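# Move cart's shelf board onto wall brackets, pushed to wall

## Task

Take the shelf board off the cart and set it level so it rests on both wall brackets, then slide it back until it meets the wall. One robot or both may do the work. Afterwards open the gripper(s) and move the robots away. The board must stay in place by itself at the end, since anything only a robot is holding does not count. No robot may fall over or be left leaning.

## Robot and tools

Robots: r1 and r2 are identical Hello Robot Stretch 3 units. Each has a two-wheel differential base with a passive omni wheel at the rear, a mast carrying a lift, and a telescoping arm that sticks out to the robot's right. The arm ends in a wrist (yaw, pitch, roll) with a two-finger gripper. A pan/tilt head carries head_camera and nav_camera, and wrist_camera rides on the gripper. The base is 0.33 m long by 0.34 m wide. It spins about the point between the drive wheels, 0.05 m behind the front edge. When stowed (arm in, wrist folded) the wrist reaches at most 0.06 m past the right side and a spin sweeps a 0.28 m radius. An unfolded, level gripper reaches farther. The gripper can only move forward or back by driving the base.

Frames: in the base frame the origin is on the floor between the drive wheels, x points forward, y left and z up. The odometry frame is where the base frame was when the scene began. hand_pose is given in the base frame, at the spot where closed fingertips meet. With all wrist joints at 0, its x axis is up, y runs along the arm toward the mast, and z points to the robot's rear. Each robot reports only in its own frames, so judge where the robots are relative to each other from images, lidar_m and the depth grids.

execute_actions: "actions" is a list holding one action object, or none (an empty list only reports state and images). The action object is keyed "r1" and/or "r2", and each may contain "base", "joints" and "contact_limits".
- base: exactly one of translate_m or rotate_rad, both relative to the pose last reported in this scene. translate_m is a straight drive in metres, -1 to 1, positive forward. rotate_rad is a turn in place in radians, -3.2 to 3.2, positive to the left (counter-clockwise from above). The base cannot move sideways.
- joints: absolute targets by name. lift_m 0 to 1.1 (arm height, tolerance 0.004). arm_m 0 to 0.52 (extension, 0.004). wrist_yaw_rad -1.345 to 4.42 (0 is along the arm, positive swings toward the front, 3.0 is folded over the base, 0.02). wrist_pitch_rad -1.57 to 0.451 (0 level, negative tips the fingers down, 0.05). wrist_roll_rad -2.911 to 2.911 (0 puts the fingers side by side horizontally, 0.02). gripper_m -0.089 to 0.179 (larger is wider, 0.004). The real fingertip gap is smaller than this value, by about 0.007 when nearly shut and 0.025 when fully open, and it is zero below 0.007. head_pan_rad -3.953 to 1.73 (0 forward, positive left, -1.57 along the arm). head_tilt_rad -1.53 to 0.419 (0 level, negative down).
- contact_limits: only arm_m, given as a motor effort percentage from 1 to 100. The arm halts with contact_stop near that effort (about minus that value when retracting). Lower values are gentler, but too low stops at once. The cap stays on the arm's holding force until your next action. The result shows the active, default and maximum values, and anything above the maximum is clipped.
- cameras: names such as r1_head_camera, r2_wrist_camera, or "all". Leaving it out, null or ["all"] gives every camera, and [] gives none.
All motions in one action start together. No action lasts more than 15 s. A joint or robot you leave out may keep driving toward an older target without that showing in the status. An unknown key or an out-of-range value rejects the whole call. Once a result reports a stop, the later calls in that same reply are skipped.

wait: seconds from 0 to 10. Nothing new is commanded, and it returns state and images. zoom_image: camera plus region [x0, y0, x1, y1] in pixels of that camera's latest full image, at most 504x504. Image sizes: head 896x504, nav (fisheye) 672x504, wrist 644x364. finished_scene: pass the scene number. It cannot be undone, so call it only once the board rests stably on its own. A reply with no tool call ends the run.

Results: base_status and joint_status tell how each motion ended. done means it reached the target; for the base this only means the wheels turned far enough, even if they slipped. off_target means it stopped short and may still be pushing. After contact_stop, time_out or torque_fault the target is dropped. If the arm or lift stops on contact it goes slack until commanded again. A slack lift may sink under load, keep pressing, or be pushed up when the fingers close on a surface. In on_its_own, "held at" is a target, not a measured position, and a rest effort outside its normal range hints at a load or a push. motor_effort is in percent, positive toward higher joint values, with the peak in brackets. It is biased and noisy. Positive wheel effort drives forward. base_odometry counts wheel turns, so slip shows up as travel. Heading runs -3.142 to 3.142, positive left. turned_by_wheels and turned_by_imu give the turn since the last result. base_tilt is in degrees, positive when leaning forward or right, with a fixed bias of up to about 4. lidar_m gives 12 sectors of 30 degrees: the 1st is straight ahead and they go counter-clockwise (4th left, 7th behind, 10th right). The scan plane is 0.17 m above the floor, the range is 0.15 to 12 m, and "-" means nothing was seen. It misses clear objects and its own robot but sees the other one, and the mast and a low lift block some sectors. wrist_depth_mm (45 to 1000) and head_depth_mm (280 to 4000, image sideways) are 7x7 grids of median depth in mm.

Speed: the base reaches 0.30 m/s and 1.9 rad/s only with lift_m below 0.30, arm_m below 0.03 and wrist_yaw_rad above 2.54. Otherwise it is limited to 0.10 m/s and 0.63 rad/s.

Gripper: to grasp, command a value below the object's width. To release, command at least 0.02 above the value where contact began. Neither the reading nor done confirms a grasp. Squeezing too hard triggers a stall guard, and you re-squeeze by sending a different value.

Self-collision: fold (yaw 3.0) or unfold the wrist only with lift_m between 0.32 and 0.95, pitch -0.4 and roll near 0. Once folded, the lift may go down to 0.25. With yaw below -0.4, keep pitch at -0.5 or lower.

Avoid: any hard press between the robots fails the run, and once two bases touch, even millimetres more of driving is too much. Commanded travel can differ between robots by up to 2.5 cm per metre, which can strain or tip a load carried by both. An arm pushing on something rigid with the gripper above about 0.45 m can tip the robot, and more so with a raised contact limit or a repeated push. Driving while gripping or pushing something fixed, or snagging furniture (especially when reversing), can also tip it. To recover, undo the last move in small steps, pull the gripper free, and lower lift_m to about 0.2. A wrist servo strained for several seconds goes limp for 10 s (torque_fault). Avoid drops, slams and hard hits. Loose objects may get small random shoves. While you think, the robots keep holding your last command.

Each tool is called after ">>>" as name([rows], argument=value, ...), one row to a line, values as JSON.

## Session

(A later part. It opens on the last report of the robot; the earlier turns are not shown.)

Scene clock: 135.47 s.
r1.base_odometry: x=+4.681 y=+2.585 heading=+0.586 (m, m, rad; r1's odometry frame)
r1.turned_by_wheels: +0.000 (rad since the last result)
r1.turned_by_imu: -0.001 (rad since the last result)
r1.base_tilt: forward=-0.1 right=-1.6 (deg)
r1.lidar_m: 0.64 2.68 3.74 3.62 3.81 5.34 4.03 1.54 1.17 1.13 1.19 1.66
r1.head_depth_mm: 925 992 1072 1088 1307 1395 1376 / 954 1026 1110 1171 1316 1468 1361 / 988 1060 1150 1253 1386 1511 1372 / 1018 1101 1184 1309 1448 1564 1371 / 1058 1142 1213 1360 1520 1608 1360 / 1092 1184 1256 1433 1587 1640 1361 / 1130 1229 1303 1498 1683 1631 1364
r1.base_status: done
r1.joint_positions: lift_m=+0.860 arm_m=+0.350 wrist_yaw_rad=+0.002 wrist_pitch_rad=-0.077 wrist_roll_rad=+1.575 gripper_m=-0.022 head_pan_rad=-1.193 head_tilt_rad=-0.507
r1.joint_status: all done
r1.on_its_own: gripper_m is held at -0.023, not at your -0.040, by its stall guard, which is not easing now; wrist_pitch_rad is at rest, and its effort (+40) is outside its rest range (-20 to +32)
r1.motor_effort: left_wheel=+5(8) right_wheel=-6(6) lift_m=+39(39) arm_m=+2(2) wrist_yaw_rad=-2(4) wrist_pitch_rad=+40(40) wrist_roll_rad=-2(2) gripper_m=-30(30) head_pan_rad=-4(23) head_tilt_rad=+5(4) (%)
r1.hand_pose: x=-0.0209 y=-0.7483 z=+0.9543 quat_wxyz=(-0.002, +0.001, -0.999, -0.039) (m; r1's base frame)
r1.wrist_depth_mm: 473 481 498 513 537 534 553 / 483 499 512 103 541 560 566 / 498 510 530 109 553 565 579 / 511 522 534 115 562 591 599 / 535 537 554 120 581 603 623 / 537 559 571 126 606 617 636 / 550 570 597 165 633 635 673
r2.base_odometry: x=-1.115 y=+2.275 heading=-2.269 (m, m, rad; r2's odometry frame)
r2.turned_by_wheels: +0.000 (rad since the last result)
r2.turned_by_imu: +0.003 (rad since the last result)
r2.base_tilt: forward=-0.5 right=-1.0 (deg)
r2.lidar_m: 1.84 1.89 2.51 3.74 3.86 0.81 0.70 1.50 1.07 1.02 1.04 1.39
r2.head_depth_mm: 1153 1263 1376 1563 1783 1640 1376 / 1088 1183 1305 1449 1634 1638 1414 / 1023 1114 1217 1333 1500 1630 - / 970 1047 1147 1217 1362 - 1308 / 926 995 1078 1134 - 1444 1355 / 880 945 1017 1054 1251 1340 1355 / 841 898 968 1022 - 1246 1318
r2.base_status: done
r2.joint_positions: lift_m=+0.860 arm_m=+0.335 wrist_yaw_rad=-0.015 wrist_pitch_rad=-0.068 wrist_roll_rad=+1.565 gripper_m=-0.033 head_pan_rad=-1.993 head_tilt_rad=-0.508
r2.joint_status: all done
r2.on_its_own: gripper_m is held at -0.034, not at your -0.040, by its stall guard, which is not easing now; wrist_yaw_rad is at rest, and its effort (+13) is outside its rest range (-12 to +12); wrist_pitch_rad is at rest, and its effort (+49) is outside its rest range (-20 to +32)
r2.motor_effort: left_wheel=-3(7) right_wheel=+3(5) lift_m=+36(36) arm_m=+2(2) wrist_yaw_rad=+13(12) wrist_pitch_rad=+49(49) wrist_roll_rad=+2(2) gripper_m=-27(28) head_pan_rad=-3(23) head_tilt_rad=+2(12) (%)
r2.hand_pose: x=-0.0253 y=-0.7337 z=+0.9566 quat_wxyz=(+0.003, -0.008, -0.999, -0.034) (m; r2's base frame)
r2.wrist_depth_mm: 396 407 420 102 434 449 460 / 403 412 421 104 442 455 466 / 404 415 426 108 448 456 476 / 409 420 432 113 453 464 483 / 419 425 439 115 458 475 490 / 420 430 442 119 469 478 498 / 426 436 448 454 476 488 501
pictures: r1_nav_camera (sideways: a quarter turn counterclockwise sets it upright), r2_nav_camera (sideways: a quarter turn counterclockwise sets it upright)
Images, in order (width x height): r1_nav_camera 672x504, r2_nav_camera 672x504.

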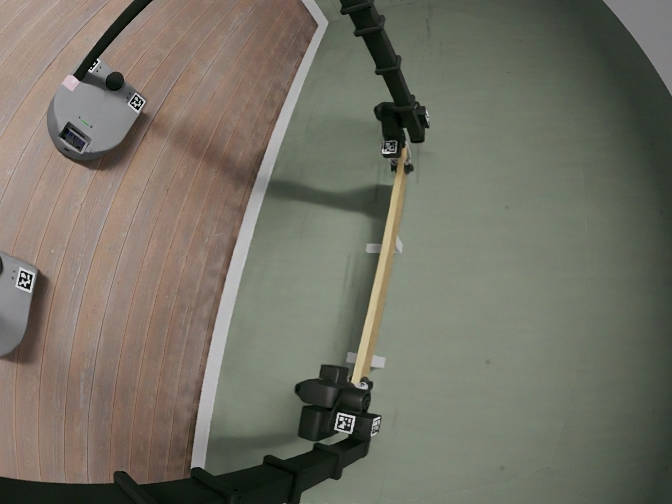

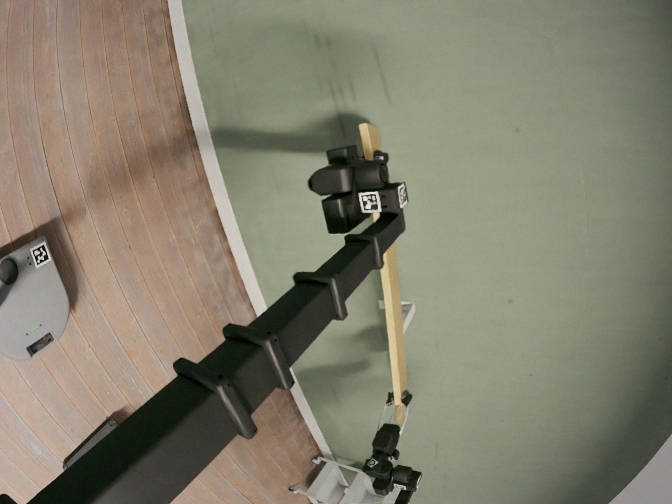

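>>> execute_actions([
  {"r2":{"joints":{"arm_m":0.48,"head_pan_rad":-2.1,"head_tilt_rad":-0.65}},"r1":{"joints":{"arm_m":0.52,"head_pan_rad":-1.15,"head_tilt_rad":-0.65}}},
], cameras=["r1_head_camera","r2_head_camera"])

Scene clock: 139.67 s.
r1.base_odometry: x=+4.681 y=+2.585 heading=+0.585 (m, m, rad; r1's odometry frame)
r1.turned_by_wheels: +0.000 (rad since the last result)
r1.turned_by_imu: -0.003 (rad since the last result)
r1.base_tilt: forward=-0.1 right=-1.6 (deg)
r1.lidar_m: 0.64 2.67 3.73 3.62 3.79 5.28 4.06 1.54 1.17 1.13 1.18 1.65
r1.head_depth_mm: 934 1020 1090 1247 1398 1475 1261 / 970 1060 1169 1307 1467 1479 1260 / 999 1096 1221 1364 1550 1477 1252 / 1041 1122 1263 1441 1619 1478 1252 / 1077 1173 1325 1524 1668 1470 1255 / 1120 1215 1402 1599 1735 1464 1254 / 1161 955 1471 1701 1762 1465 1249
r1.base_status: not commanded
r1.joint_positions: lift_m=+0.860 arm_m=+0.517 wrist_yaw_rad=-0.059 wrist_pitch_rad=-0.074 wrist_roll_rad=+1.572 gripper_m=-0.018 head_pan_rad=-1.157 head_tilt_rad=-0.642
r1.joint_status: all done
joint sent to its limit — the command would take r1.arm_m past its upper limit, so that joint was sent only as far as its limit.
r1.on_its_own: wrist_yaw_rad is held at -0.059, not at your +0.000, by its stall guard, which is not easing now; gripper_m is held at -0.020, not at your -0.040, by its stall guard, which is not easing now; wrist_pitch_rad is at rest, and its effort (+39) is outside its rest range (-20 to +32)
r1.motor_effort: left_wheel=+2(25) right_wheel=-1(23) lift_m=+39(39) arm_m=+2(2) wrist_yaw_rad=+0(40) wrist_pitch_rad=+39(40) wrist_roll_rad=-1(2) gripper_m=-29(30) head_pan_rad=+5(12) head_tilt_rad=-4(22) (%)
r1.hand_pose: x=-0.0362 y=-0.9157 z=+0.9549 quat_wxyz=(-0.001, -0.029, -0.999, -0.037) (m; r1's base frame)
r1.wrist_depth_mm: 337 340 349 358 368 373 385 / 344 348 360 114 373 383 395 / 348 356 363 118 378 389 400 / 354 361 369 121 387 394 407 / 359 368 376 124 395 405 418 / 367 376 384 128 409 413 424 / 373 380 398 135 334 427 437
r2.base_odometry: x=-1.115 y=+2.275 heading=-2.269 (m, m, rad; r2's odometry frame)
r2.turned_by_wheels: +0.000 (rad since the last result)
r2.turned_by_imu: -0.002 (rad since the last result)
r2.base_tilt: forward=-0.9 right=-1.8 (deg)
r2.lidar_m: 1.84 1.89 2.50 3.73 3.85 0.74 0.69 1.51 1.07 1.02 1.05 1.38
r2.head_depth_mm: 1320 1439 1723 2018 1793 1471 1296 / 1223 1349 1549 1802 1800 1508 - / 1134 1266 1422 1631 1753 - - / 1060 1167 1307 1463 1650 - 1225 / 997 1089 1206 1342 - 1413 1259 / 935 1022 1108 1210 1423 1468 1260 / 888 959 1027 1157 1286 1414 1257
r2.base_status: not commanded
r2.joint_positions: lift_m=+0.860 arm_m=+0.478 wrist_yaw_rad=+0.002 wrist_pitch_rad=-0.104 wrist_roll_rad=+1.572 gripper_m=-0.033 head_pan_rad=-2.093 head_tilt_rad=-0.643
r2.joint_status: all done
r2.on_its_own: gripper_m is held at -0.034, not at your -0.040, by its stall guard, which is not easing now; arm_m is at rest, and its effort (+16) is outside its rest range (-14 to +14); wrist_pitch_rad is at rest, and its effort (+66) is outside its rest range (-20 to +32)
r2.motor_effort: left_wheel=+0(6) right_wheel=+0(3) lift_m=+32(36) arm_m=+16(18) wrist_yaw_rad=-1(12) wrist_pitch_rad=+66(67) wrist_roll_rad=-1(2) gripper_m=-29(29) head_pan_rad=-1(10) head_tilt_rad=-3(14) (%)
r2.hand_pose: x=-0.0209 y=-0.8757 z=+0.9477 quat_wxyz=(+0.000, +0.001, -0.999, -0.052) (m; r2's base frame)
r2.wrist_depth_mm: 275 282 291 105 294 317 332 / 278 288 296 107 316 326 337 / 283 291 300 110 322 333 344 / 289 296 304 113 323 338 351 / 292 300 311 116 330 343 353 / 296 306 312 119 338 351 364 / 301 308 323 123 343 356 372
pictures: r1_head_camera (sideways: a quarter turn clockwise sets it upright), r2_head_camera (sideways: a quarter turn clockwise sets it upright)
Images, in order (width x height): r1_head_camera 896x504, r2_head_camera 896x504.

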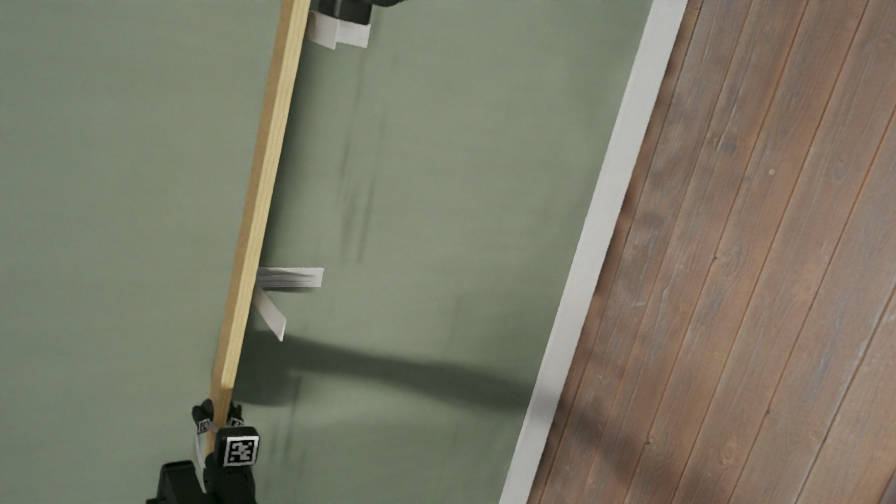

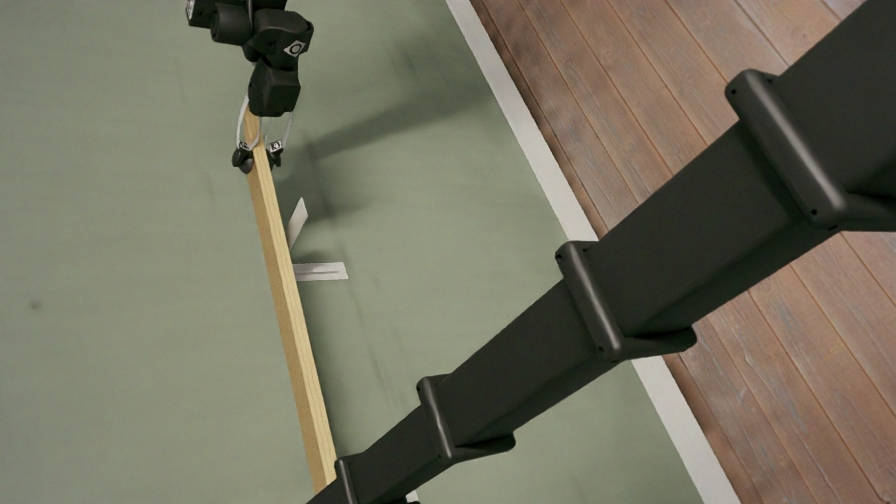

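>>> execute_actions([
  {"r2":{"joints":{"arm_m":0.45}}},
], cameras=[])

>>> execute_actions([
  {"r2":{"joints":{"lift_m":0.78}},"r1":{"joints":{"lift_m":0.78}}},
], cameras=["r1_head_camera","r1_wrist_camera","r2_wrist_camera"])

Scene clock: 141.60 s.
r1.base_odometry: x=+4.681 y=+2.585 heading=+0.585 (m, m, rad; r1's odometry frame)
r1.turned_by_wheels: +0.000 (rad since the last result)
r1.turned_by_imu: +0.000 (rad since the last result)
r1.base_tilt: forward=-0.2 right=-1.6 (deg)
r1.lidar_m: 0.64 2.68 3.73 3.61 3.80 5.31 4.07 1.53 1.17 1.13 1.19 1.66
r1.head_depth_mm: 938 1021 1085 1245 1404 1482 1261 / 970 1058 1165 1311 1474 1471 1255 / 1004 1096 1213 1365 1550 1473 1255 / 1035 1125 1276 1443 1632 1464 1256 / 1076 1166 1328 1509 1672 1458 1248 / 1119 1209 1399 1590 1723 1459 1259 / 1171 1222 1464 1690 1739 1453 1255
r1.base_status: not commanded
r1.joint_positions: lift_m=+0.860 arm_m=+0.517 wrist_yaw_rad=-0.058 wrist_pitch_rad=-0.074 wrist_roll_rad=+1.572 gripper_m=-0.018 head_pan_rad=-1.157 head_tilt_rad=-0.642
r1.joint_status: not commanded
r1.on_its_own: wrist_yaw_rad is held at -0.059, not at your +0.000, by its stall guard, which is not easing now; gripper_m is held at -0.020, not at your -0.040, by its stall guard, which is not easing now; wrist_pitch_rad is at rest, and its effort (+39) is outside its rest range (-20 to +32)
r1.motor_effort: left_wheel=+2(3) right_wheel=-2(2) lift_m=+38(39) arm_m=+2(1) wrist_yaw_rad=-1(1) wrist_pitch_rad=+39(39) wrist_roll_rad=-1(1) gripper_m=-29(29) head_pan_rad=+4(4) head_tilt_rad=-4(5) (%)
r1.hand_pose: x=-0.0362 y=-0.9157 z=+0.9549 quat_wxyz=(-0.001, -0.029, -0.999, -0.037) (m; r1's base frame)
r1.wrist_depth_mm: 336 344 348 356 368 380 389 / 342 349 355 114 372 385 390 / 346 355 363 118 382 391 401 / 353 359 370 121 390 399 409 / 357 369 375 124 395 407 420 / 369 375 384 127 408 415 428 / 370 385 394 134 408 425 442
r2.base_odometry: x=-1.115 y=+2.275 heading=-2.269 (m, m, rad; r2's odometry frame)
r2.turned_by_wheels: +0.000 (rad since the last result)
r2.turned_by_imu: -0.007 (rad since the last result)
r2.base_tilt: forward=-0.4 right=-1.0 (deg)
r2.lidar_m: 1.84 1.89 2.49 3.74 3.85 0.81 0.69 1.52 1.07 1.02 1.04 1.37
r2.head_depth_mm: 1313 1436 1713 2027 1784 1462 1302 / 1203 1336 1559 1796 1791 1504 - / 1120 1232 1414 1627 1731 - - / 1048 1157 1288 1467 1664 - 1217 / 981 1079 1194 1341 - 1404 1245 / 926 1008 1094 1203 1418 1464 1250 / 874 949 1001 1166 1283 1410 1248
r2.base_status: not commanded
r2.joint_positions: lift_m=+0.860 arm_m=+0.450 wrist_yaw_rad=+0.005 wrist_pitch_rad=-0.069 wrist_roll_rad=+1.575 gripper_m=-0.033 head_pan_rad=-2.093 head_tilt_rad=-0.643
r2.joint_status: all done
r2.on_its_own: gripper_m is held at -0.034, not at your -0.040, by its stall guard, which is not easing now; wrist_pitch_rad is at rest, and its effort (+50) is outside its rest range (-20 to +32)
r2.motor_effort: left_wheel=+2(8) right_wheel=-1(4) lift_m=+32(31) arm_m=-3(16) wrist_yaw_rad=-4(4) wrist_pitch_rad=+50(66) wrist_roll_rad=-2(2) gripper_m=-28(29) head_pan_rad=-2(1) head_tilt_rad=-3(3) (%)
r2.hand_pose: x=-0.0201 y=-0.8492 z=+0.9565 quat_wxyz=(-0.002, +0.002, -0.999, -0.035) (m; r2's base frame)
r2.wrist_depth_mm: 292 298 308 107 294 330 342 / 297 301 311 109 326 338 342 / 299 306 314 112 332 343 350 / 304 312 319 115 336 344 355 / 308 315 322 117 341 350 361 / 312 322 325 119 352 358 367 / 318 322 335 124 352 364 373
pictures: none
No camera images: the call's "cameras" was empty. Leave "cameras" out to get every camera's image.

Scene clock: 143.17 s.
r1.base_odometry: x=+4.681 y=+2.585 heading=+0.585 (m, m, rad; r1's odometry frame)
r1.turned_by_wheels: +0.000 (rad since the last result)
r1.turned_by_imu: +0.000 (rad since the last result)
r1.base_tilt: forward=-0.2 right=-1.6 (deg)
r1.lidar_m: 0.64 2.68 3.74 3.62 3.79 5.30 4.09 1.53 1.17 1.14 1.19 1.65
r1.head_depth_mm: 938 1026 1028 1270 1404 1479 1266 / 969 1060 1081 1297 1477 1475 1254 / 998 1097 1083 1366 1549 1473 1257 / 1040 1140 1269 1441 1624 1474 1255 / 1078 1177 1336 1515 1653 1460 1257 / 1118 1208 1390 1598 1744 1462 1242 / 1169 1281 1466 1698 1758 1448 1247
r1.base_status: not commanded
r1.joint_positions: lift_m=+0.780 arm_m=+0.517 wrist_yaw_rad=-0.059 wrist_pitch_rad=-0.011 wrist_roll_rad=+1.572 gripper_m=-0.019 head_pan_rad=-1.157 head_tilt_rad=-0.642
r1.joint_status: all done
r1.on_its_own: wrist_yaw_rad is held at -0.059, not at your +0.000, by its stall guard, which is not easing now; gripper_m is held at -0.020, not at your -0.040, by its stall guard, which is not easing now; wrist_pitch_rad moved +0.063 to your old target +0.030
r1.motor_effort: left_wheel=+2(2) right_wheel=-2(1) lift_m=+24(31) arm_m=+1(2) wrist_yaw_rad=+0(1) wrist_pitch_rad=+16(39) wrist_roll_rad=-1(1) gripper_m=-23(28) head_pan_rad=+4(4) head_tilt_rad=-4(4) (%)
r1.hand_pose: x=-0.0363 y=-0.9180 z=+0.8917 quat_wxyz=(+0.000, -0.029, -1.000, -0.006) (m; r1's base frame)
r1.wrist_depth_mm: 350 350 353 356 359 360 361 / 360 357 362 111 363 366 368 / 361 362 368 115 372 374 382 / 368 369 374 118 379 382 383 / 376 381 384 121 383 389 388 / 381 387 383 124 394 398 398 / 392 396 397 130 402 403 412
r2.base_odometry: x=-1.115 y=+2.275 heading=-2.269 (m, m, rad; r2's odometry frame)
r2.turned_by_wheels: +0.000 (rad since the last result)
r2.turned_by_imu: +0.000 (rad since the last result)
r2.base_tilt: forward=-0.5 right=-1.1 (deg)
r2.lidar_m: 1.84 1.89 2.49 3.75 3.85 0.82 0.69 1.52 1.07 1.01 1.04 1.37
r2.head_depth_mm: 1309 1484 918 2040 1788 1465 1240 / 1206 1357 1460 1787 1781 1468 1269 / 1121 1251 1414 1621 1743 1469 - / 1050 1158 1157 1471 1659 1548 - / 980 1079 1089 1343 1529 - 1219 / 923 1011 1022 1237 - 1452 1247 / 878 949 973 - 1282 1396 1245
r2.base_status: not commanded
r2.joint_positions: lift_m=+0.780 arm_m=+0.450 wrist_yaw_rad=+0.005 wrist_pitch_rad=+0.000 wrist_roll_rad=+1.574 gripper_m=-0.033 head_pan_rad=-2.093 head_tilt_rad=-0.643
r2.joint_status: all done
r2.on_its_own: gripper_m is held at -0.034, not at your -0.040, by its stall guard, which is not easing now; wrist_pitch_rad moved +0.069 to your old target +0.030
r2.motor_effort: left_wheel=+2(2) right_wheel=-1(1) lift_m=+25(29) arm_m=-2(3) wrist_yaw_rad=-4(4) wrist_pitch_rad=+15(49) wrist_roll_rad=-2(2) gripper_m=-23(29) head_pan_rad=-2(2) head_tilt_rad=-3(4) (%)
r2.hand_pose: x=-0.0201 y=-0.8514 z=+0.8944 quat_wxyz=(-0.001, +0.002, -1.000, -0.001) (m; r2's base frame)
r2.wrist_depth_mm: 306 308 310 106 310 313 314 / 311 311 314 108 317 320 323 / 314 314 316 111 324 325 327 / 317 319 323 114 328 328 330 / 322 325 327 116 332 335 335 / 328 331 330 118 338 342 342 / 332 333 338 123 340 342 346
pictures: r1_head_camera (sideways: a quarter turn clockwise sets it upright), r1_wrist_camera, r2_wrist_camera
Images, in order (width x height): r1_head_camera 896x504, r1_wrist_camera 644x364, r2_wrist_camera 644x364.

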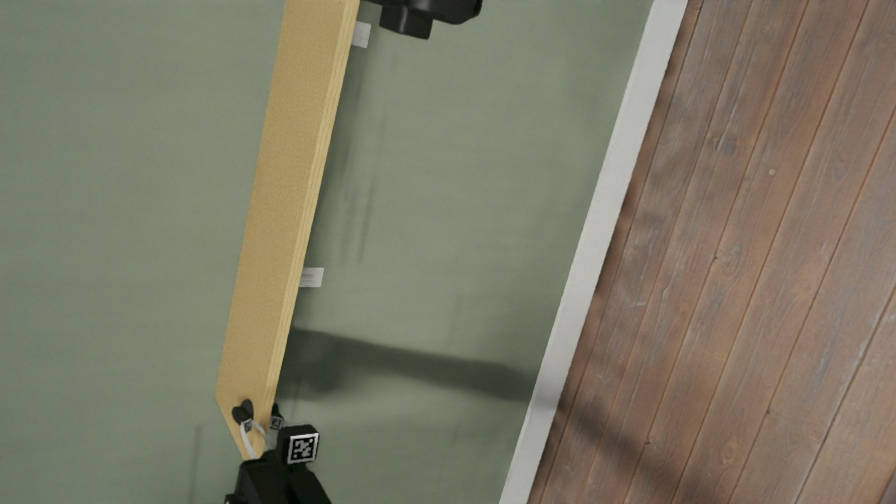

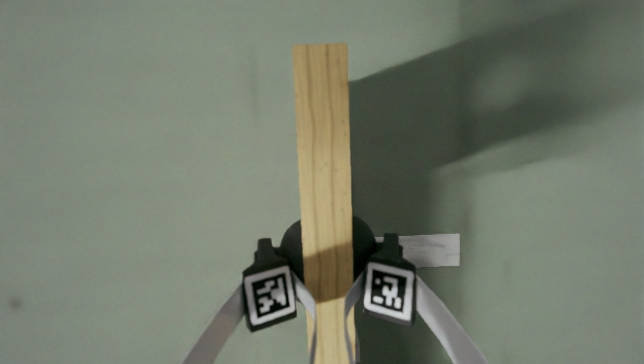

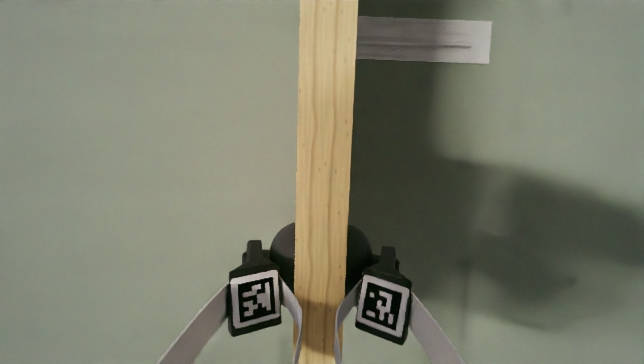

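>>> execute_actions([
  {"r2":{"joints":{"gripper_m":0.08,"wrist_pitch_rad":0.0}},"r1":{"joints":{"gripper_m":0.08,"wrist_pitch_rad":0.0}}},
], cameras=["r1_wrist_camera","r2_wrist_camera"])

Scene clock: 144.93 s.
r1.base_odometry: x=+4.681 y=+2.585 heading=+0.585 (m, m, rad; r1's odometry frame)
r1.turned_by_wheels: +0.000 (rad since the last result)
r1.turned_by_imu: +0.000 (rad since the last result)
r1.base_tilt: forward=-0.1 right=-1.6 (deg)
r1.lidar_m: 0.64 2.67 3.73 3.63 3.79 5.30 4.09 1.54 1.17 1.13 1.19 1.65
r1.head_depth_mm: 938 1024 1034 1269 1401 1471 1270 / 963 1053 1081 1302 1474 1478 1259 / 1004 1097 1088 1362 1563 1461 1256 / 1037 1142 1269 1438 1609 1470 1258 / 1080 1175 1334 1513 1669 1473 1261 / 1121 1207 1394 1602 1721 1461 1248 / 1165 1289 1452 1689 1761 1447 1249
r1.base_status: not commanded
r1.joint_positions: lift_m=+0.780 arm_m=+0.517 wrist_yaw_rad=-0.060 wrist_pitch_rad=-0.019 wrist_roll_rad=+1.572 gripper_m=+0.080 head_pan_rad=-1.157 head_tilt_rad=-0.642
r1.joint_status: all done
r1.on_its_own: wrist_yaw_rad is held at -0.059, not at your +0.000, by its stall guard, which is not easing now
r1.motor_effort: left_wheel=+2(2) right_wheel=-1(2) lift_m=+24(24) arm_m=+1(2) wrist_yaw_rad=+1(0) wrist_pitch_rad=+7(15) wrist_roll_rad=-2(1) gripper_m=+1(98) head_pan_rad=+4(4) head_tilt_rad=-4(5) (%)
r1.hand_pose: x=-0.0367 y=-0.9177 z=+0.8895 quat_wxyz=(-0.001, -0.030, -1.000, -0.010) (m; r1's base frame)
r1.wrist_depth_mm: 344 351 355 356 361 362 364 / 354 359 362 112 364 369 371 / 360 362 365 115 367 379 378 / 366 373 374 119 376 389 385 / 371 377 378 122 386 392 392 / 383 379 387 126 393 400 402 / 389 390 401 130 403 406 409
r2.base_odometry: x=-1.115 y=+2.275 heading=-2.269 (m, m, rad; r2's odometry frame)
r2.turned_by_wheels: +0.000 (rad since the last result)
r2.turned_by_imu: +0.000 (rad since the last result)
r2.base_tilt: forward=-0.4 right=-1.0 (deg)
r2.lidar_m: 1.84 1.88 2.49 3.75 3.84 0.82 0.69 1.52 1.07 1.01 1.04 1.37
r2.head_depth_mm: 1308 1489 920 2037 1790 1470 1235 / 1209 1362 1496 1795 1800 1463 1266 / 1121 1242 1387 1618 1740 1472 - / 1050 1162 1156 1471 1667 1551 - / 980 1078 1088 1344 1525 - 1222 / 925 1011 1025 1235 - 1450 1243 / 873 951 967 - 1279 1396 1247
r2.base_status: not commanded
r2.joint_positions: lift_m=+0.780 arm_m=+0.450 wrist_yaw_rad=+0.003 wrist_pitch_rad=-0.016 wrist_roll_rad=+1.574 gripper_m=+0.080 head_pan_rad=-2.093 head_tilt_rad=-0.643
r2.joint_status: all done
r2.motor_effort: left_wheel=+2(2) right_wheel=-1(1) lift_m=+25(24) arm_m=-2(2) wrist_yaw_rad=-3(4) wrist_pitch_rad=+8(15) wrist_roll_rad=-1(2) gripper_m=+1(92) head_pan_rad=-2(2) head_tilt_rad=-3(3) (%)
r2.hand_pose: x=-0.0206 y=-0.8510 z=+0.8904 quat_wxyz=(-0.001, +0.001, -1.000, -0.008) (m; r2's base frame)
r2.wrist_depth_mm: 303 307 308 106 312 318 323 / 308 309 313 109 321 322 327 / 311 312 317 111 321 326 327 / 316 321 323 114 329 330 335 / 319 324 325 117 332 340 344 / 323 327 333 120 334 341 347 / 331 334 336 339 344 347 351
pictures: r1_wrist_camera, r2_wrist_camera
Images, in order (width x height): r1_wrist_camera 644x364, r2_wrist_camera 644x364.

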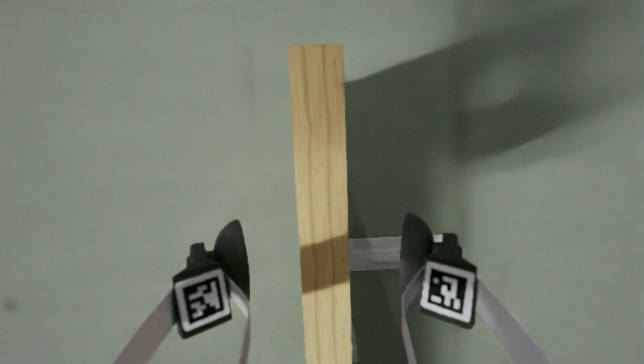

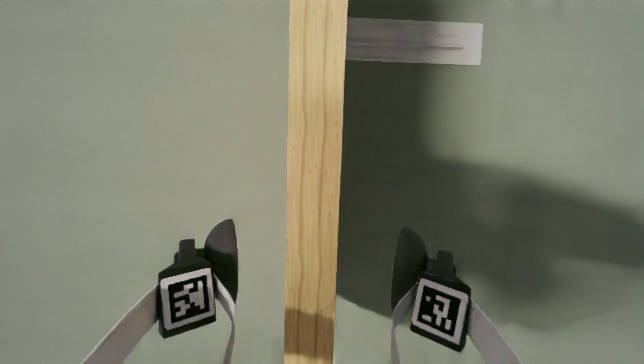

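Board centred between pads; retract.

>>> execute_actions([
  {"r2":{"joints":{"arm_m":0.30}},"r1":{"joints":{"arm_m":0.36}}},
], cameras=[])

>>> execute_actions([
  {"r2":{"joints":{"gripper_m":0.0}},"r1":{"joints":{"gripper_m":0.0,"wrist_yaw_rad":0.01}}},
], cameras=["r1_wrist_camera","r2_wrist_camera"])

>>> execute_actions([
  {"r2":{"joints":{"arm_m":0.42},"contact_limits":{"arm_m":13}},"r1":{"joints":{"arm_m":0.52},"contact_limits":{"arm_m":13}}},
], cameras=["r1_wrist_camera","r2_wrist_camera","r1_nav_camera"])

Scene clock: 147.60 s.
r1.base_odometry: x=+4.681 y=+2.585 heading=+0.585 (m, m, rad; r1's odometry frame)
r1.turned_by_wheels: +0.000 (rad since the last result)
r1.turned_by_imu: +0.001 (rad since the last result)
r1.base_tilt: forward=-0.2 right=-1.7 (deg)
r1.lidar_m: 0.64 2.67 3.74 3.63 3.79 5.32 4.06 1.53 1.17 1.13 1.19 1.65
r1.head_depth_mm: 940 1019 1028 1224 1432 1477 1259 / 968 1057 1090 1299 1466 1467 1251 / 1002 1101 1085 1353 1561 1476 1258 / 1034 1137 1269 1429 1626 1464 1255 / 1080 1174 1331 1521 1661 1477 1256 / 1128 1193 1397 1599 1728 1458 1257 / 1165 1286 1447 1681 1759 1455 1250
r1.base_status: not commanded
r1.joint_positions: lift_m=+0.780 arm_m=+0.360 wrist_yaw_rad=-0.060 wrist_pitch_rad=-0.019 wrist_roll_rad=+1.572 gripper_m=+0.080 head_pan_rad=-1.157 head_tilt_rad=-0.642
r1.joint_status: all done
r1.on_its_own: wrist_yaw_rad is held at -0.059, not at your +0.000, by its stall guard, which is not easing now
r1.motor_effort: left_wheel=+2(1) right_wheel=-1(2) lift_m=+24(24) arm_m=-2(2) wrist_yaw_rad=+0(1) wrist_pitch_rad=+8(7) wrist_roll_rad=-1(1) gripper_m=+1(0) head_pan_rad=+5(4) head_tilt_rad=-4(4) (%)
r1.hand_pose: x=-0.0366 y=-0.7606 z=+0.8895 quat_wxyz=(-0.001, -0.030, -1.000, -0.010) (m; r1's base frame)
r1.wrist_depth_mm: 494 502 503 510 512 518 518 / 504 503 524 509 514 527 530 / 514 512 520 525 531 536 540 / 530 523 540 533 546 552 547 / 538 537 539 547 555 559 562 / 546 560 562 559 556 565 571 / 558 557 567 569 576 578 583
r2.base_odometry: x=-1.115 y=+2.275 heading=-2.269 (m, m, rad; r2's odometry frame)
r2.turned_by_wheels: +0.000 (rad since the last result)
r2.turned_by_imu: +0.001 (rad since the last result)
r2.base_tilt: forward=-0.4 right=-1.0 (deg)
r2.lidar_m: 1.84 1.89 2.49 3.73 3.84 0.81 0.69 1.52 1.07 1.01 1.04 1.38
r2.head_depth_mm: 1308 1490 1643 2037 1778 1470 1248 / 1209 1362 1511 1802 1788 1469 1270 / 1121 1248 1411 1615 1734 1474 - / 1048 1159 1159 1465 1659 1550 - / 984 1083 1086 1339 1502 - 1246 / 924 1014 1020 1236 - 1438 1252 / 873 945 973 1128 - 1397 1250
r2.base_status: not commanded
r2.joint_positions: lift_m=+0.780 arm_m=+0.300 wrist_yaw_rad=+0.002 wrist_pitch_rad=-0.017 wrist_roll_rad=+1.574 gripper_m=+0.080 head_pan_rad=-2.093 head_tilt_rad=-0.643
r2.joint_status: all done
r2.motor_effort: left_wheel=+1(1) right_wheel=-1(1) lift_m=+25(25) arm_m=-3(4) wrist_yaw_rad=-2(3) wrist_pitch_rad=+8(8) wrist_roll_rad=-1(1) gripper_m=+1(1) head_pan_rad=-2(2) head_tilt_rad=-4(2) (%)
r2.hand_pose: x=-0.0209 y=-0.7011 z=+0.8900 quat_wxyz=(-0.001, +0.001, -1.000, -0.009) (m; r2's base frame)
r2.wrist_depth_mm: 440 447 448 458 461 467 472 / 448 455 456 459 467 472 480 / 451 452 462 467 474 480 485 / 460 466 471 469 476 483 491 / 469 473 474 474 490 495 497 / 469 475 486 482 491 504 505 / 479 487 488 493 504 503 512
pictures: none
No camera images: the call's "cameras" was empty. Leave "cameras" out to get every camera's image.

Scene clock: 148.90 s.
r1.base_odometry: x=+4.681 y=+2.585 heading=+0.585 (m, m, rad; r1's odometry frame)
r1.turned_by_wheels: +0.000 (rad since the last result)
r1.turned_by_imu: +0.000 (rad since the last result)
r1.base_tilt: forward=-0.1 right=-1.7 (deg)
r1.lidar_m: 0.64 2.68 3.73 3.63 3.77 5.29 4.06 1.53 1.17 1.13 1.19 1.65
r1.head_depth_mm: 939 1019 1028 1217 1437 1477 1267 / 973 1061 1084 1292 1475 1475 1251 / 1003 1099 1088 1368 1557 1480 1263 / 1033 1139 1271 1444 1616 1472 1256 / 1077 1171 1324 1509 1679 1471 1253 / 1126 1203 1409 1591 1737 1468 1244 / 1168 1296 1457 1699 1772 1469 1248
r1.base_status: not commanded
r1.joint_positions: lift_m=+0.780 arm_m=+0.360 wrist_yaw_rad=+0.008 wrist_pitch_rad=-0.019 wrist_roll_rad=+1.572 gripper_m=+0.000 head_pan_rad=-1.157 head_tilt_rad=-0.642
r1.joint_status: all done
r1.motor_effort: left_wheel=+2(2) right_wheel=-1(2) lift_m=+24(24) arm_m=-2(2) wrist_yaw_rad=+2(1) wrist_pitch_rad=+7(7) wrist_roll_rad=+0(1) gripper_m=-4(95) head_pan_rad=+4(5) head_tilt_rad=-4(4) (%)
r1.hand_pose: x=-0.0193 y=-0.7610 z=+0.8895 quat_wxyz=(+0.000, +0.004, -1.000, -0.010) (m; r1's base frame)
r1.wrist_depth_mm: 478 485 487 496 497 502 507 / 499 502 505 504 511 514 522 / 514 512 519 524 528 542 539 / 520 525 534 538 545 548 557 / 536 549 551 551 564 563 578 / 562 565 563 - 583 587 586 / 579 581 591 593 607 615 620
r2.base_odometry: x=-1.115 y=+2.275 heading=-2.269 (m, m, rad; r2's odometry frame)
r2.turned_by_wheels: +0.000 (rad since the last result)
r2.turned_by_imu: +0.000 (rad since the last result)
r2.base_tilt: forward=-0.5 right=-1.0 (deg)
r2.lidar_m: 1.84 1.88 2.48 3.75 3.85 0.81 0.70 1.52 1.07 1.02 1.04 1.37
r2.head_depth_mm: 1309 1484 1641 2032 1788 1464 1249 / 1205 1361 1518 1798 1792 1468 1277 / 1123 1251 1414 1616 1735 1463 - / 1046 1152 1154 1463 1659 1548 - / 984 1077 1089 1344 1504 - 1244 / 928 1009 1025 1236 - 1443 1246 / 872 953 966 1127 - 1399 1246
r2.base_status: not commanded
r2.joint_positions: lift_m=+0.780 arm_m=+0.300 wrist_yaw_rad=+0.002 wrist_pitch_rad=-0.017 wrist_roll_rad=+1.574 gripper_m=+0.000 head_pan_rad=-2.093 head_tilt_rad=-0.643
r2.joint_status: all done
r2.motor_effort: left_wheel=+2(2) right_wheel=-1(1) lift_m=+24(26) arm_m=-3(3) wrist_yaw_rad=-2(2) wrist_pitch_rad=+8(9) wrist_roll_rad=-2(2) gripper_m=-2(91) head_pan_rad=-2(2) head_tilt_rad=-2(2) (%)
r2.hand_pose: x=-0.0209 y=-0.7011 z=+0.8900 quat_wxyz=(-0.001, +0.001, -1.000, -0.009) (m; r2's base frame)
r2.wrist_depth_mm: 441 444 452 451 460 464 471 / 445 452 457 459 468 472 475 / 453 458 462 467 475 479 483 / 459 460 466 474 479 483 490 / 466 471 475 478 490 495 499 / 470 481 481 - 494 504 507 / 477 491 494 497 498 504 510
pictures: r1_wrist_camera, r2_wrist_camera
Images, in order (width x height): r1_wrist_camera 644x364, r2_wrist_camera 644x364.

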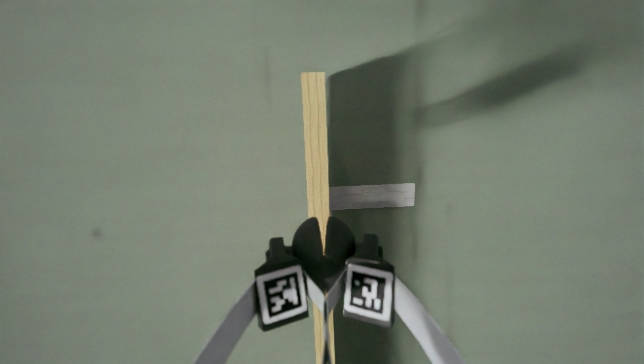

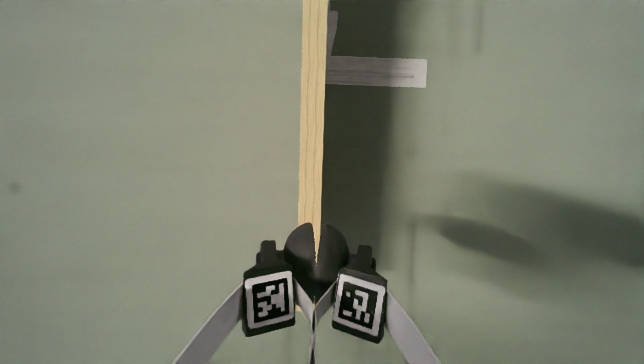

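Scene clock: 151.43 s.
r1.base_odometry: x=+4.681 y=+2.585 heading=+0.585 (m, m, rad; r1's odometry frame)
r1.turned_by_wheels: +0.000 (rad since the last result)
r1.turned_by_imu: +0.000 (rad since the last result)
r1.base_tilt: forward=-0.2 right=-1.7 (deg)
r1.lidar_m: 0.64 2.68 3.73 3.62 3.82 5.34 4.09 1.53 1.17 1.13 1.19 1.65
r1.head_depth_mm: 940 1022 1060 1269 1404 1473 1268 / 972 1061 1090 1302 1475 1484 1255 / 1001 1096 1216 1369 1563 1480 1261 / 1041 1145 1275 1440 1633 1470 1252 / 1080 1174 1330 1528 1670 1460 1259 / 1123 1207 1393 1591 1727 1469 1250 / 1169 1292 1411 1685 1763 1464 1251
r1.base_status: not commanded
r1.joint_positions: lift_m=+0.780 arm_m=+0.516 wrist_yaw_rad=-0.003 wrist_pitch_rad=-0.024 wrist_roll_rad=+1.572 gripper_m=+0.000 head_pan_rad=-1.157 head_tilt_rad=-0.642
r1.joint_status: all done
joint sent to its limit — the command would take r1.arm_m past its upper limit, so that joint was sent only as far as its limit.
r1.motor_effort: left_wheel=-8(8) right_wheel=+7(6) lift_m=+24(24) arm_m=+11(11) wrist_yaw_rad=+12(13) wrist_pitch_rad=+9(10) wrist_roll_rad=-1(1) gripper_m=-3(3) head_pan_rad=+3(4) head_tilt_rad=-4(4) (%)
r1.contact_limits: arm_m 13 (drawing in: default 17, maximum 28; extending or still: default 23, maximum 38)
r1.hand_pose: x=-0.0222 y=-0.9168 z=+0.8883 quat_wxyz=(+0.000, -0.002, -1.000, -0.013) (m; r1's base frame)
r1.wrist_depth_mm: 340 346 350 348 352 359 358 / 353 347 357 354 362 366 368 / 360 359 364 371 371 376 384 / 366 371 376 375 384 383 390 / 378 379 388 381 394 397 405 / 387 394 397 - 406 412 415 / 405 403 413 413 416 424 431
r2.base_odometry: x=-1.115 y=+2.275 heading=-2.269 (m, m, rad; r2's odometry frame)
r2.turned_by_wheels: +0.000 (rad since the last result)
r2.turned_by_imu: -0.006 (rad since the last result)
r2.base_tilt: forward=-0.5 right=-1.0 (deg)
r2.lidar_m: 1.84 1.88 2.48 3.75 3.84 0.82 0.69 1.53 1.07 1.01 1.04 1.37
r2.head_depth_mm: 1320 1504 891 2043 1778 1472 1244 / 1210 1366 1500 1811 1775 1467 1273 / 1130 1230 1421 1622 1744 1463 - / 1054 1161 1283 1472 1662 1539 - / 989 1082 1115 1348 1530 - 1242 / 924 1013 1044 1243 - 1447 1249 / 874 955 970 1130 1308 1400 1245
r2.base_status: not commanded
r2.joint_positions: lift_m=+0.780 arm_m=+0.401 wrist_yaw_rad=-0.004 wrist_pitch_rad=-0.015 wrist_roll_rad=+1.574 gripper_m=+0.000 head_pan_rad=-2.093 head_tilt_rad=-0.643
r2.joint_status: arm_m contact_stop (moved +0.101 of +0.120)
r2.on_its_own: arm_m is slack since a contact_stop, until your next command for it (your +0.420 is given up)
r2.motor_effort: left_wheel=+0(6) right_wheel=+0(4) lift_m=+25(25) arm_m=+0(13) wrist_yaw_rad=+3(7) wrist_pitch_rad=+7(8) wrist_roll_rad=-1(2) gripper_m=-2(3) head_pan_rad=-2(2) head_tilt_rad=-2(3) (%)
r2.contact_limits: arm_m 13 (drawing in: default 20, maximum 33; extending or still: default 27, maximum 45)
r2.hand_pose: x=-0.0224 y=-0.8016 z=+0.8906 quat_wxyz=(-0.001, -0.002, -1.000, -0.008) (m; r2's base frame)
r2.wrist_depth_mm: 352 355 360 361 367 369 374 / 355 359 364 362 368 375 379 / 360 362 368 372 375 378 382 / 366 367 371 373 379 384 387 / 366 372 376 379 384 387 395 / 371 376 382 - 388 392 398 / 378 381 387 184 395 398 400
pictures: r1_nav_camera (sideways: a quarter turn counterclockwise sets it upright), r1_wrist_camera, r2_wrist_camera
Images, in order (width x height): r1_nav_camera 672x504, r1_wrist_camera 644x364, r2_wrist_camera 644x364.

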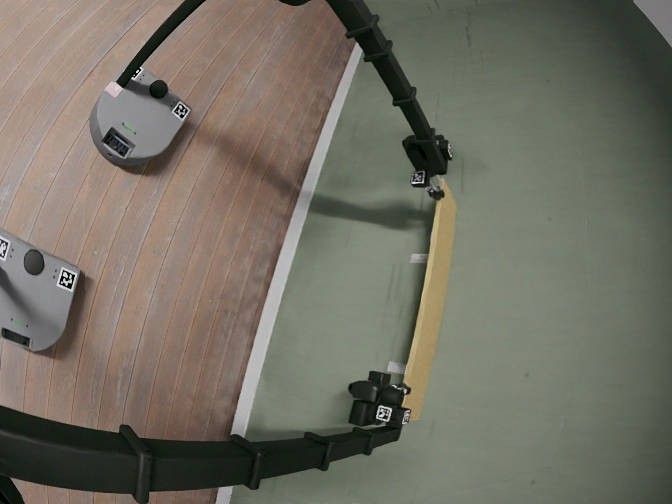

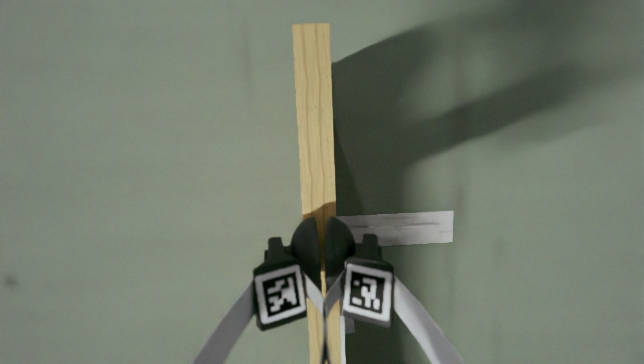

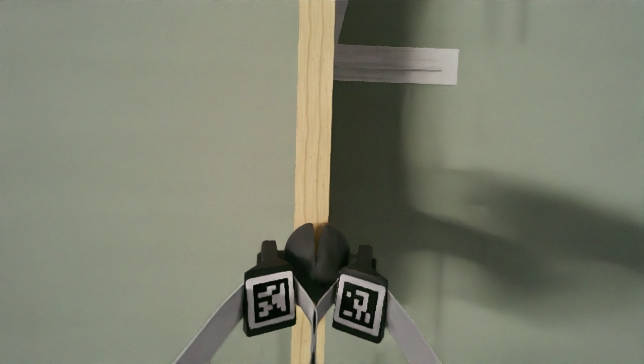

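>>> execute_actions([
  {"r2":{"joints":{"arm_m":0.1}},"r1":{"joints":{"arm_m":0.1}}},
], cameras=["r1_nav_camera","r2_nav_camera"])

Scene clock: 155.93 s.
r1.base_odometry: x=+4.681 y=+2.585 heading=+0.585 (m, m, rad; r1's odometry frame)
r1.turned_by_wheels: +0.000 (rad since the last result)
r1.turned_by_imu: +0.002 (rad since the last result)
r1.base_tilt: forward=-0.2 right=-1.7 (deg)
r1.lidar_m: 0.64 2.67 3.74 3.63 3.78 5.30 4.09 1.53 1.17 1.13 1.18 1.65
r1.head_depth_mm: 940 1019 1056 1244 1415 - - / 971 1059 1087 1304 1477 1530 1259 / 999 1101 1220 1369 1533 1465 1257 / 1038 1144 1272 1426 1621 1464 1255 / 1080 1172 1333 1513 1659 1465 1264 / 1126 1203 1400 1593 1729 1458 1248 / 1167 1288 1478 1697 1749 1454 1253
r1.base_status: not commanded
r1.joint_positions: lift_m=+0.780 arm_m=+0.100 wrist_yaw_rad=+0.009 wrist_pitch_rad=-0.022 wrist_roll_rad=+1.572 gripper_m=+0.000 head_pan_rad=-1.157 head_tilt_rad=-0.642
r1.joint_status: all done
r1.motor_effort: left_wheel=+1(8) right_wheel=-1(7) lift_m=+24(24) arm_m=-3(8) wrist_yaw_rad=+1(12) wrist_pitch_rad=+9(9) wrist_roll_rad=-1(1) gripper_m=-3(3) head_pan_rad=+5(4) head_tilt_rad=-4(4) (%)
r1.hand_pose: x=-0.0190 y=-0.5009 z=+0.8889 quat_wxyz=(+0.000, +0.005, -1.000, -0.011) (m; r1's base frame)
r1.wrist_depth_mm: 723 743 751 746 746 759 755 / 735 755 754 769 760 765 782 / 764 772 777 778 786 807 819 / 801 796 813 805 818 818 847 / 800 812 828 818 858 862 850 / 839 842 848 - 857 891 878 / 875 868 882 877 870 914 918
r2.base_odometry: x=-1.115 y=+2.275 heading=-2.269 (m, m, rad; r2's odometry frame)
r2.turned_by_wheels: +0.000 (rad since the last result)
r2.turned_by_imu: +0.001 (rad since the last result)
r2.base_tilt: forward=-0.4 right=-1.1 (deg)
r2.lidar_m: 1.84 1.88 2.48 3.74 3.83 0.81 0.69 1.53 1.07 1.01 1.04 1.37
r2.head_depth_mm: 1323 1496 1743 2036 1785 1470 1241 / 1216 1369 1558 1821 1796 1462 1267 / 1134 1232 1410 1628 1741 1460 1308 / 1054 1163 1272 1471 1662 1559 - / 988 1082 1115 1348 1532 - - / 930 1017 1041 1235 1398 - - / 875 952 969 1151 1282 1395 -
r2.base_status: not commanded
r2.joint_positions: lift_m=+0.780 arm_m=+0.100 wrist_yaw_rad=-0.002 wrist_pitch_rad=-0.018 wrist_roll_rad=+1.574 gripper_m=+0.000 head_pan_rad=-2.093 head_tilt_rad=-0.643
r2.joint_status: all done
r2.motor_effort: left_wheel=+1(1) right_wheel=+0(0) lift_m=+24(25) arm_m=-3(2) wrist_yaw_rad=+1(3) wrist_pitch_rad=+9(8) wrist_roll_rad=-2(2) gripper_m=-2(2) head_pan_rad=-2(2) head_tilt_rad=-4(2) (%)
r2.hand_pose: x=-0.0218 y=-0.5011 z=+0.8899 quat_wxyz=(-0.001, -0.001, -1.000, -0.009) (m; r2's base frame)
r2.wrist_depth_mm: 628 629 636 651 659 657 663 / 636 639 649 650 669 674 682 / 651 647 661 664 662 676 684 / 645 667 655 659 687 695 693 / 664 677 681 674 684 699 715 / 677 670 681 - 691 703 715 / 678 682 696 695 705 716 729
pictures: r1_nav_camera (sideways: a quarter turn counterclockwise sets it upright), r2_nav_camera (sideways: a quarter turn counterclockwise sets it upright)
Images, in order (width x height): r1_nav_camera 672x504, r2_nav_camera 672x504.

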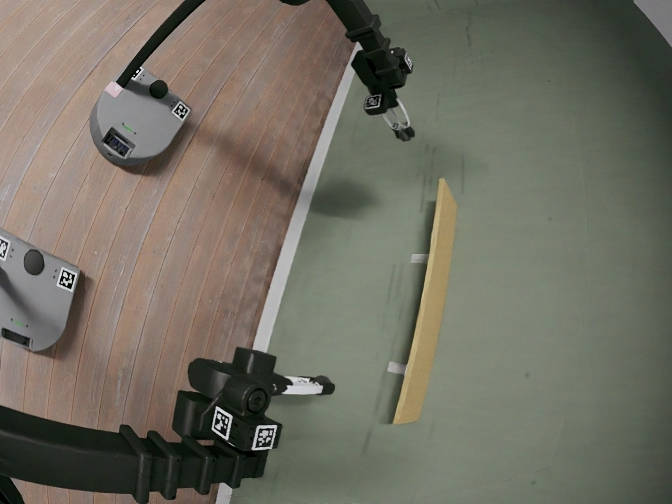

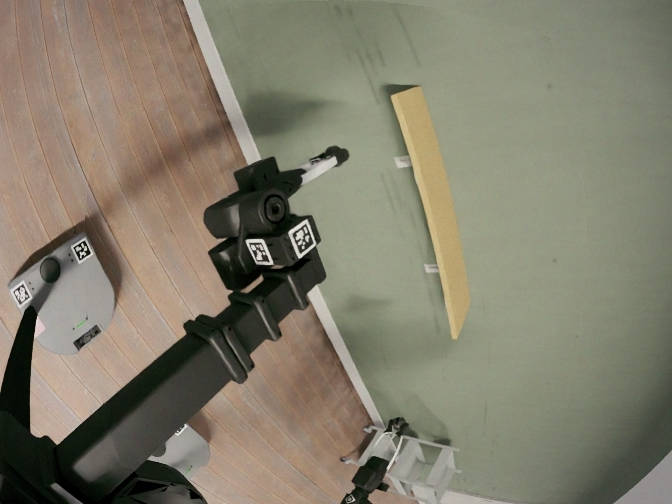

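>>> finished_scene(scene=2)

The scene is finished: the task was done.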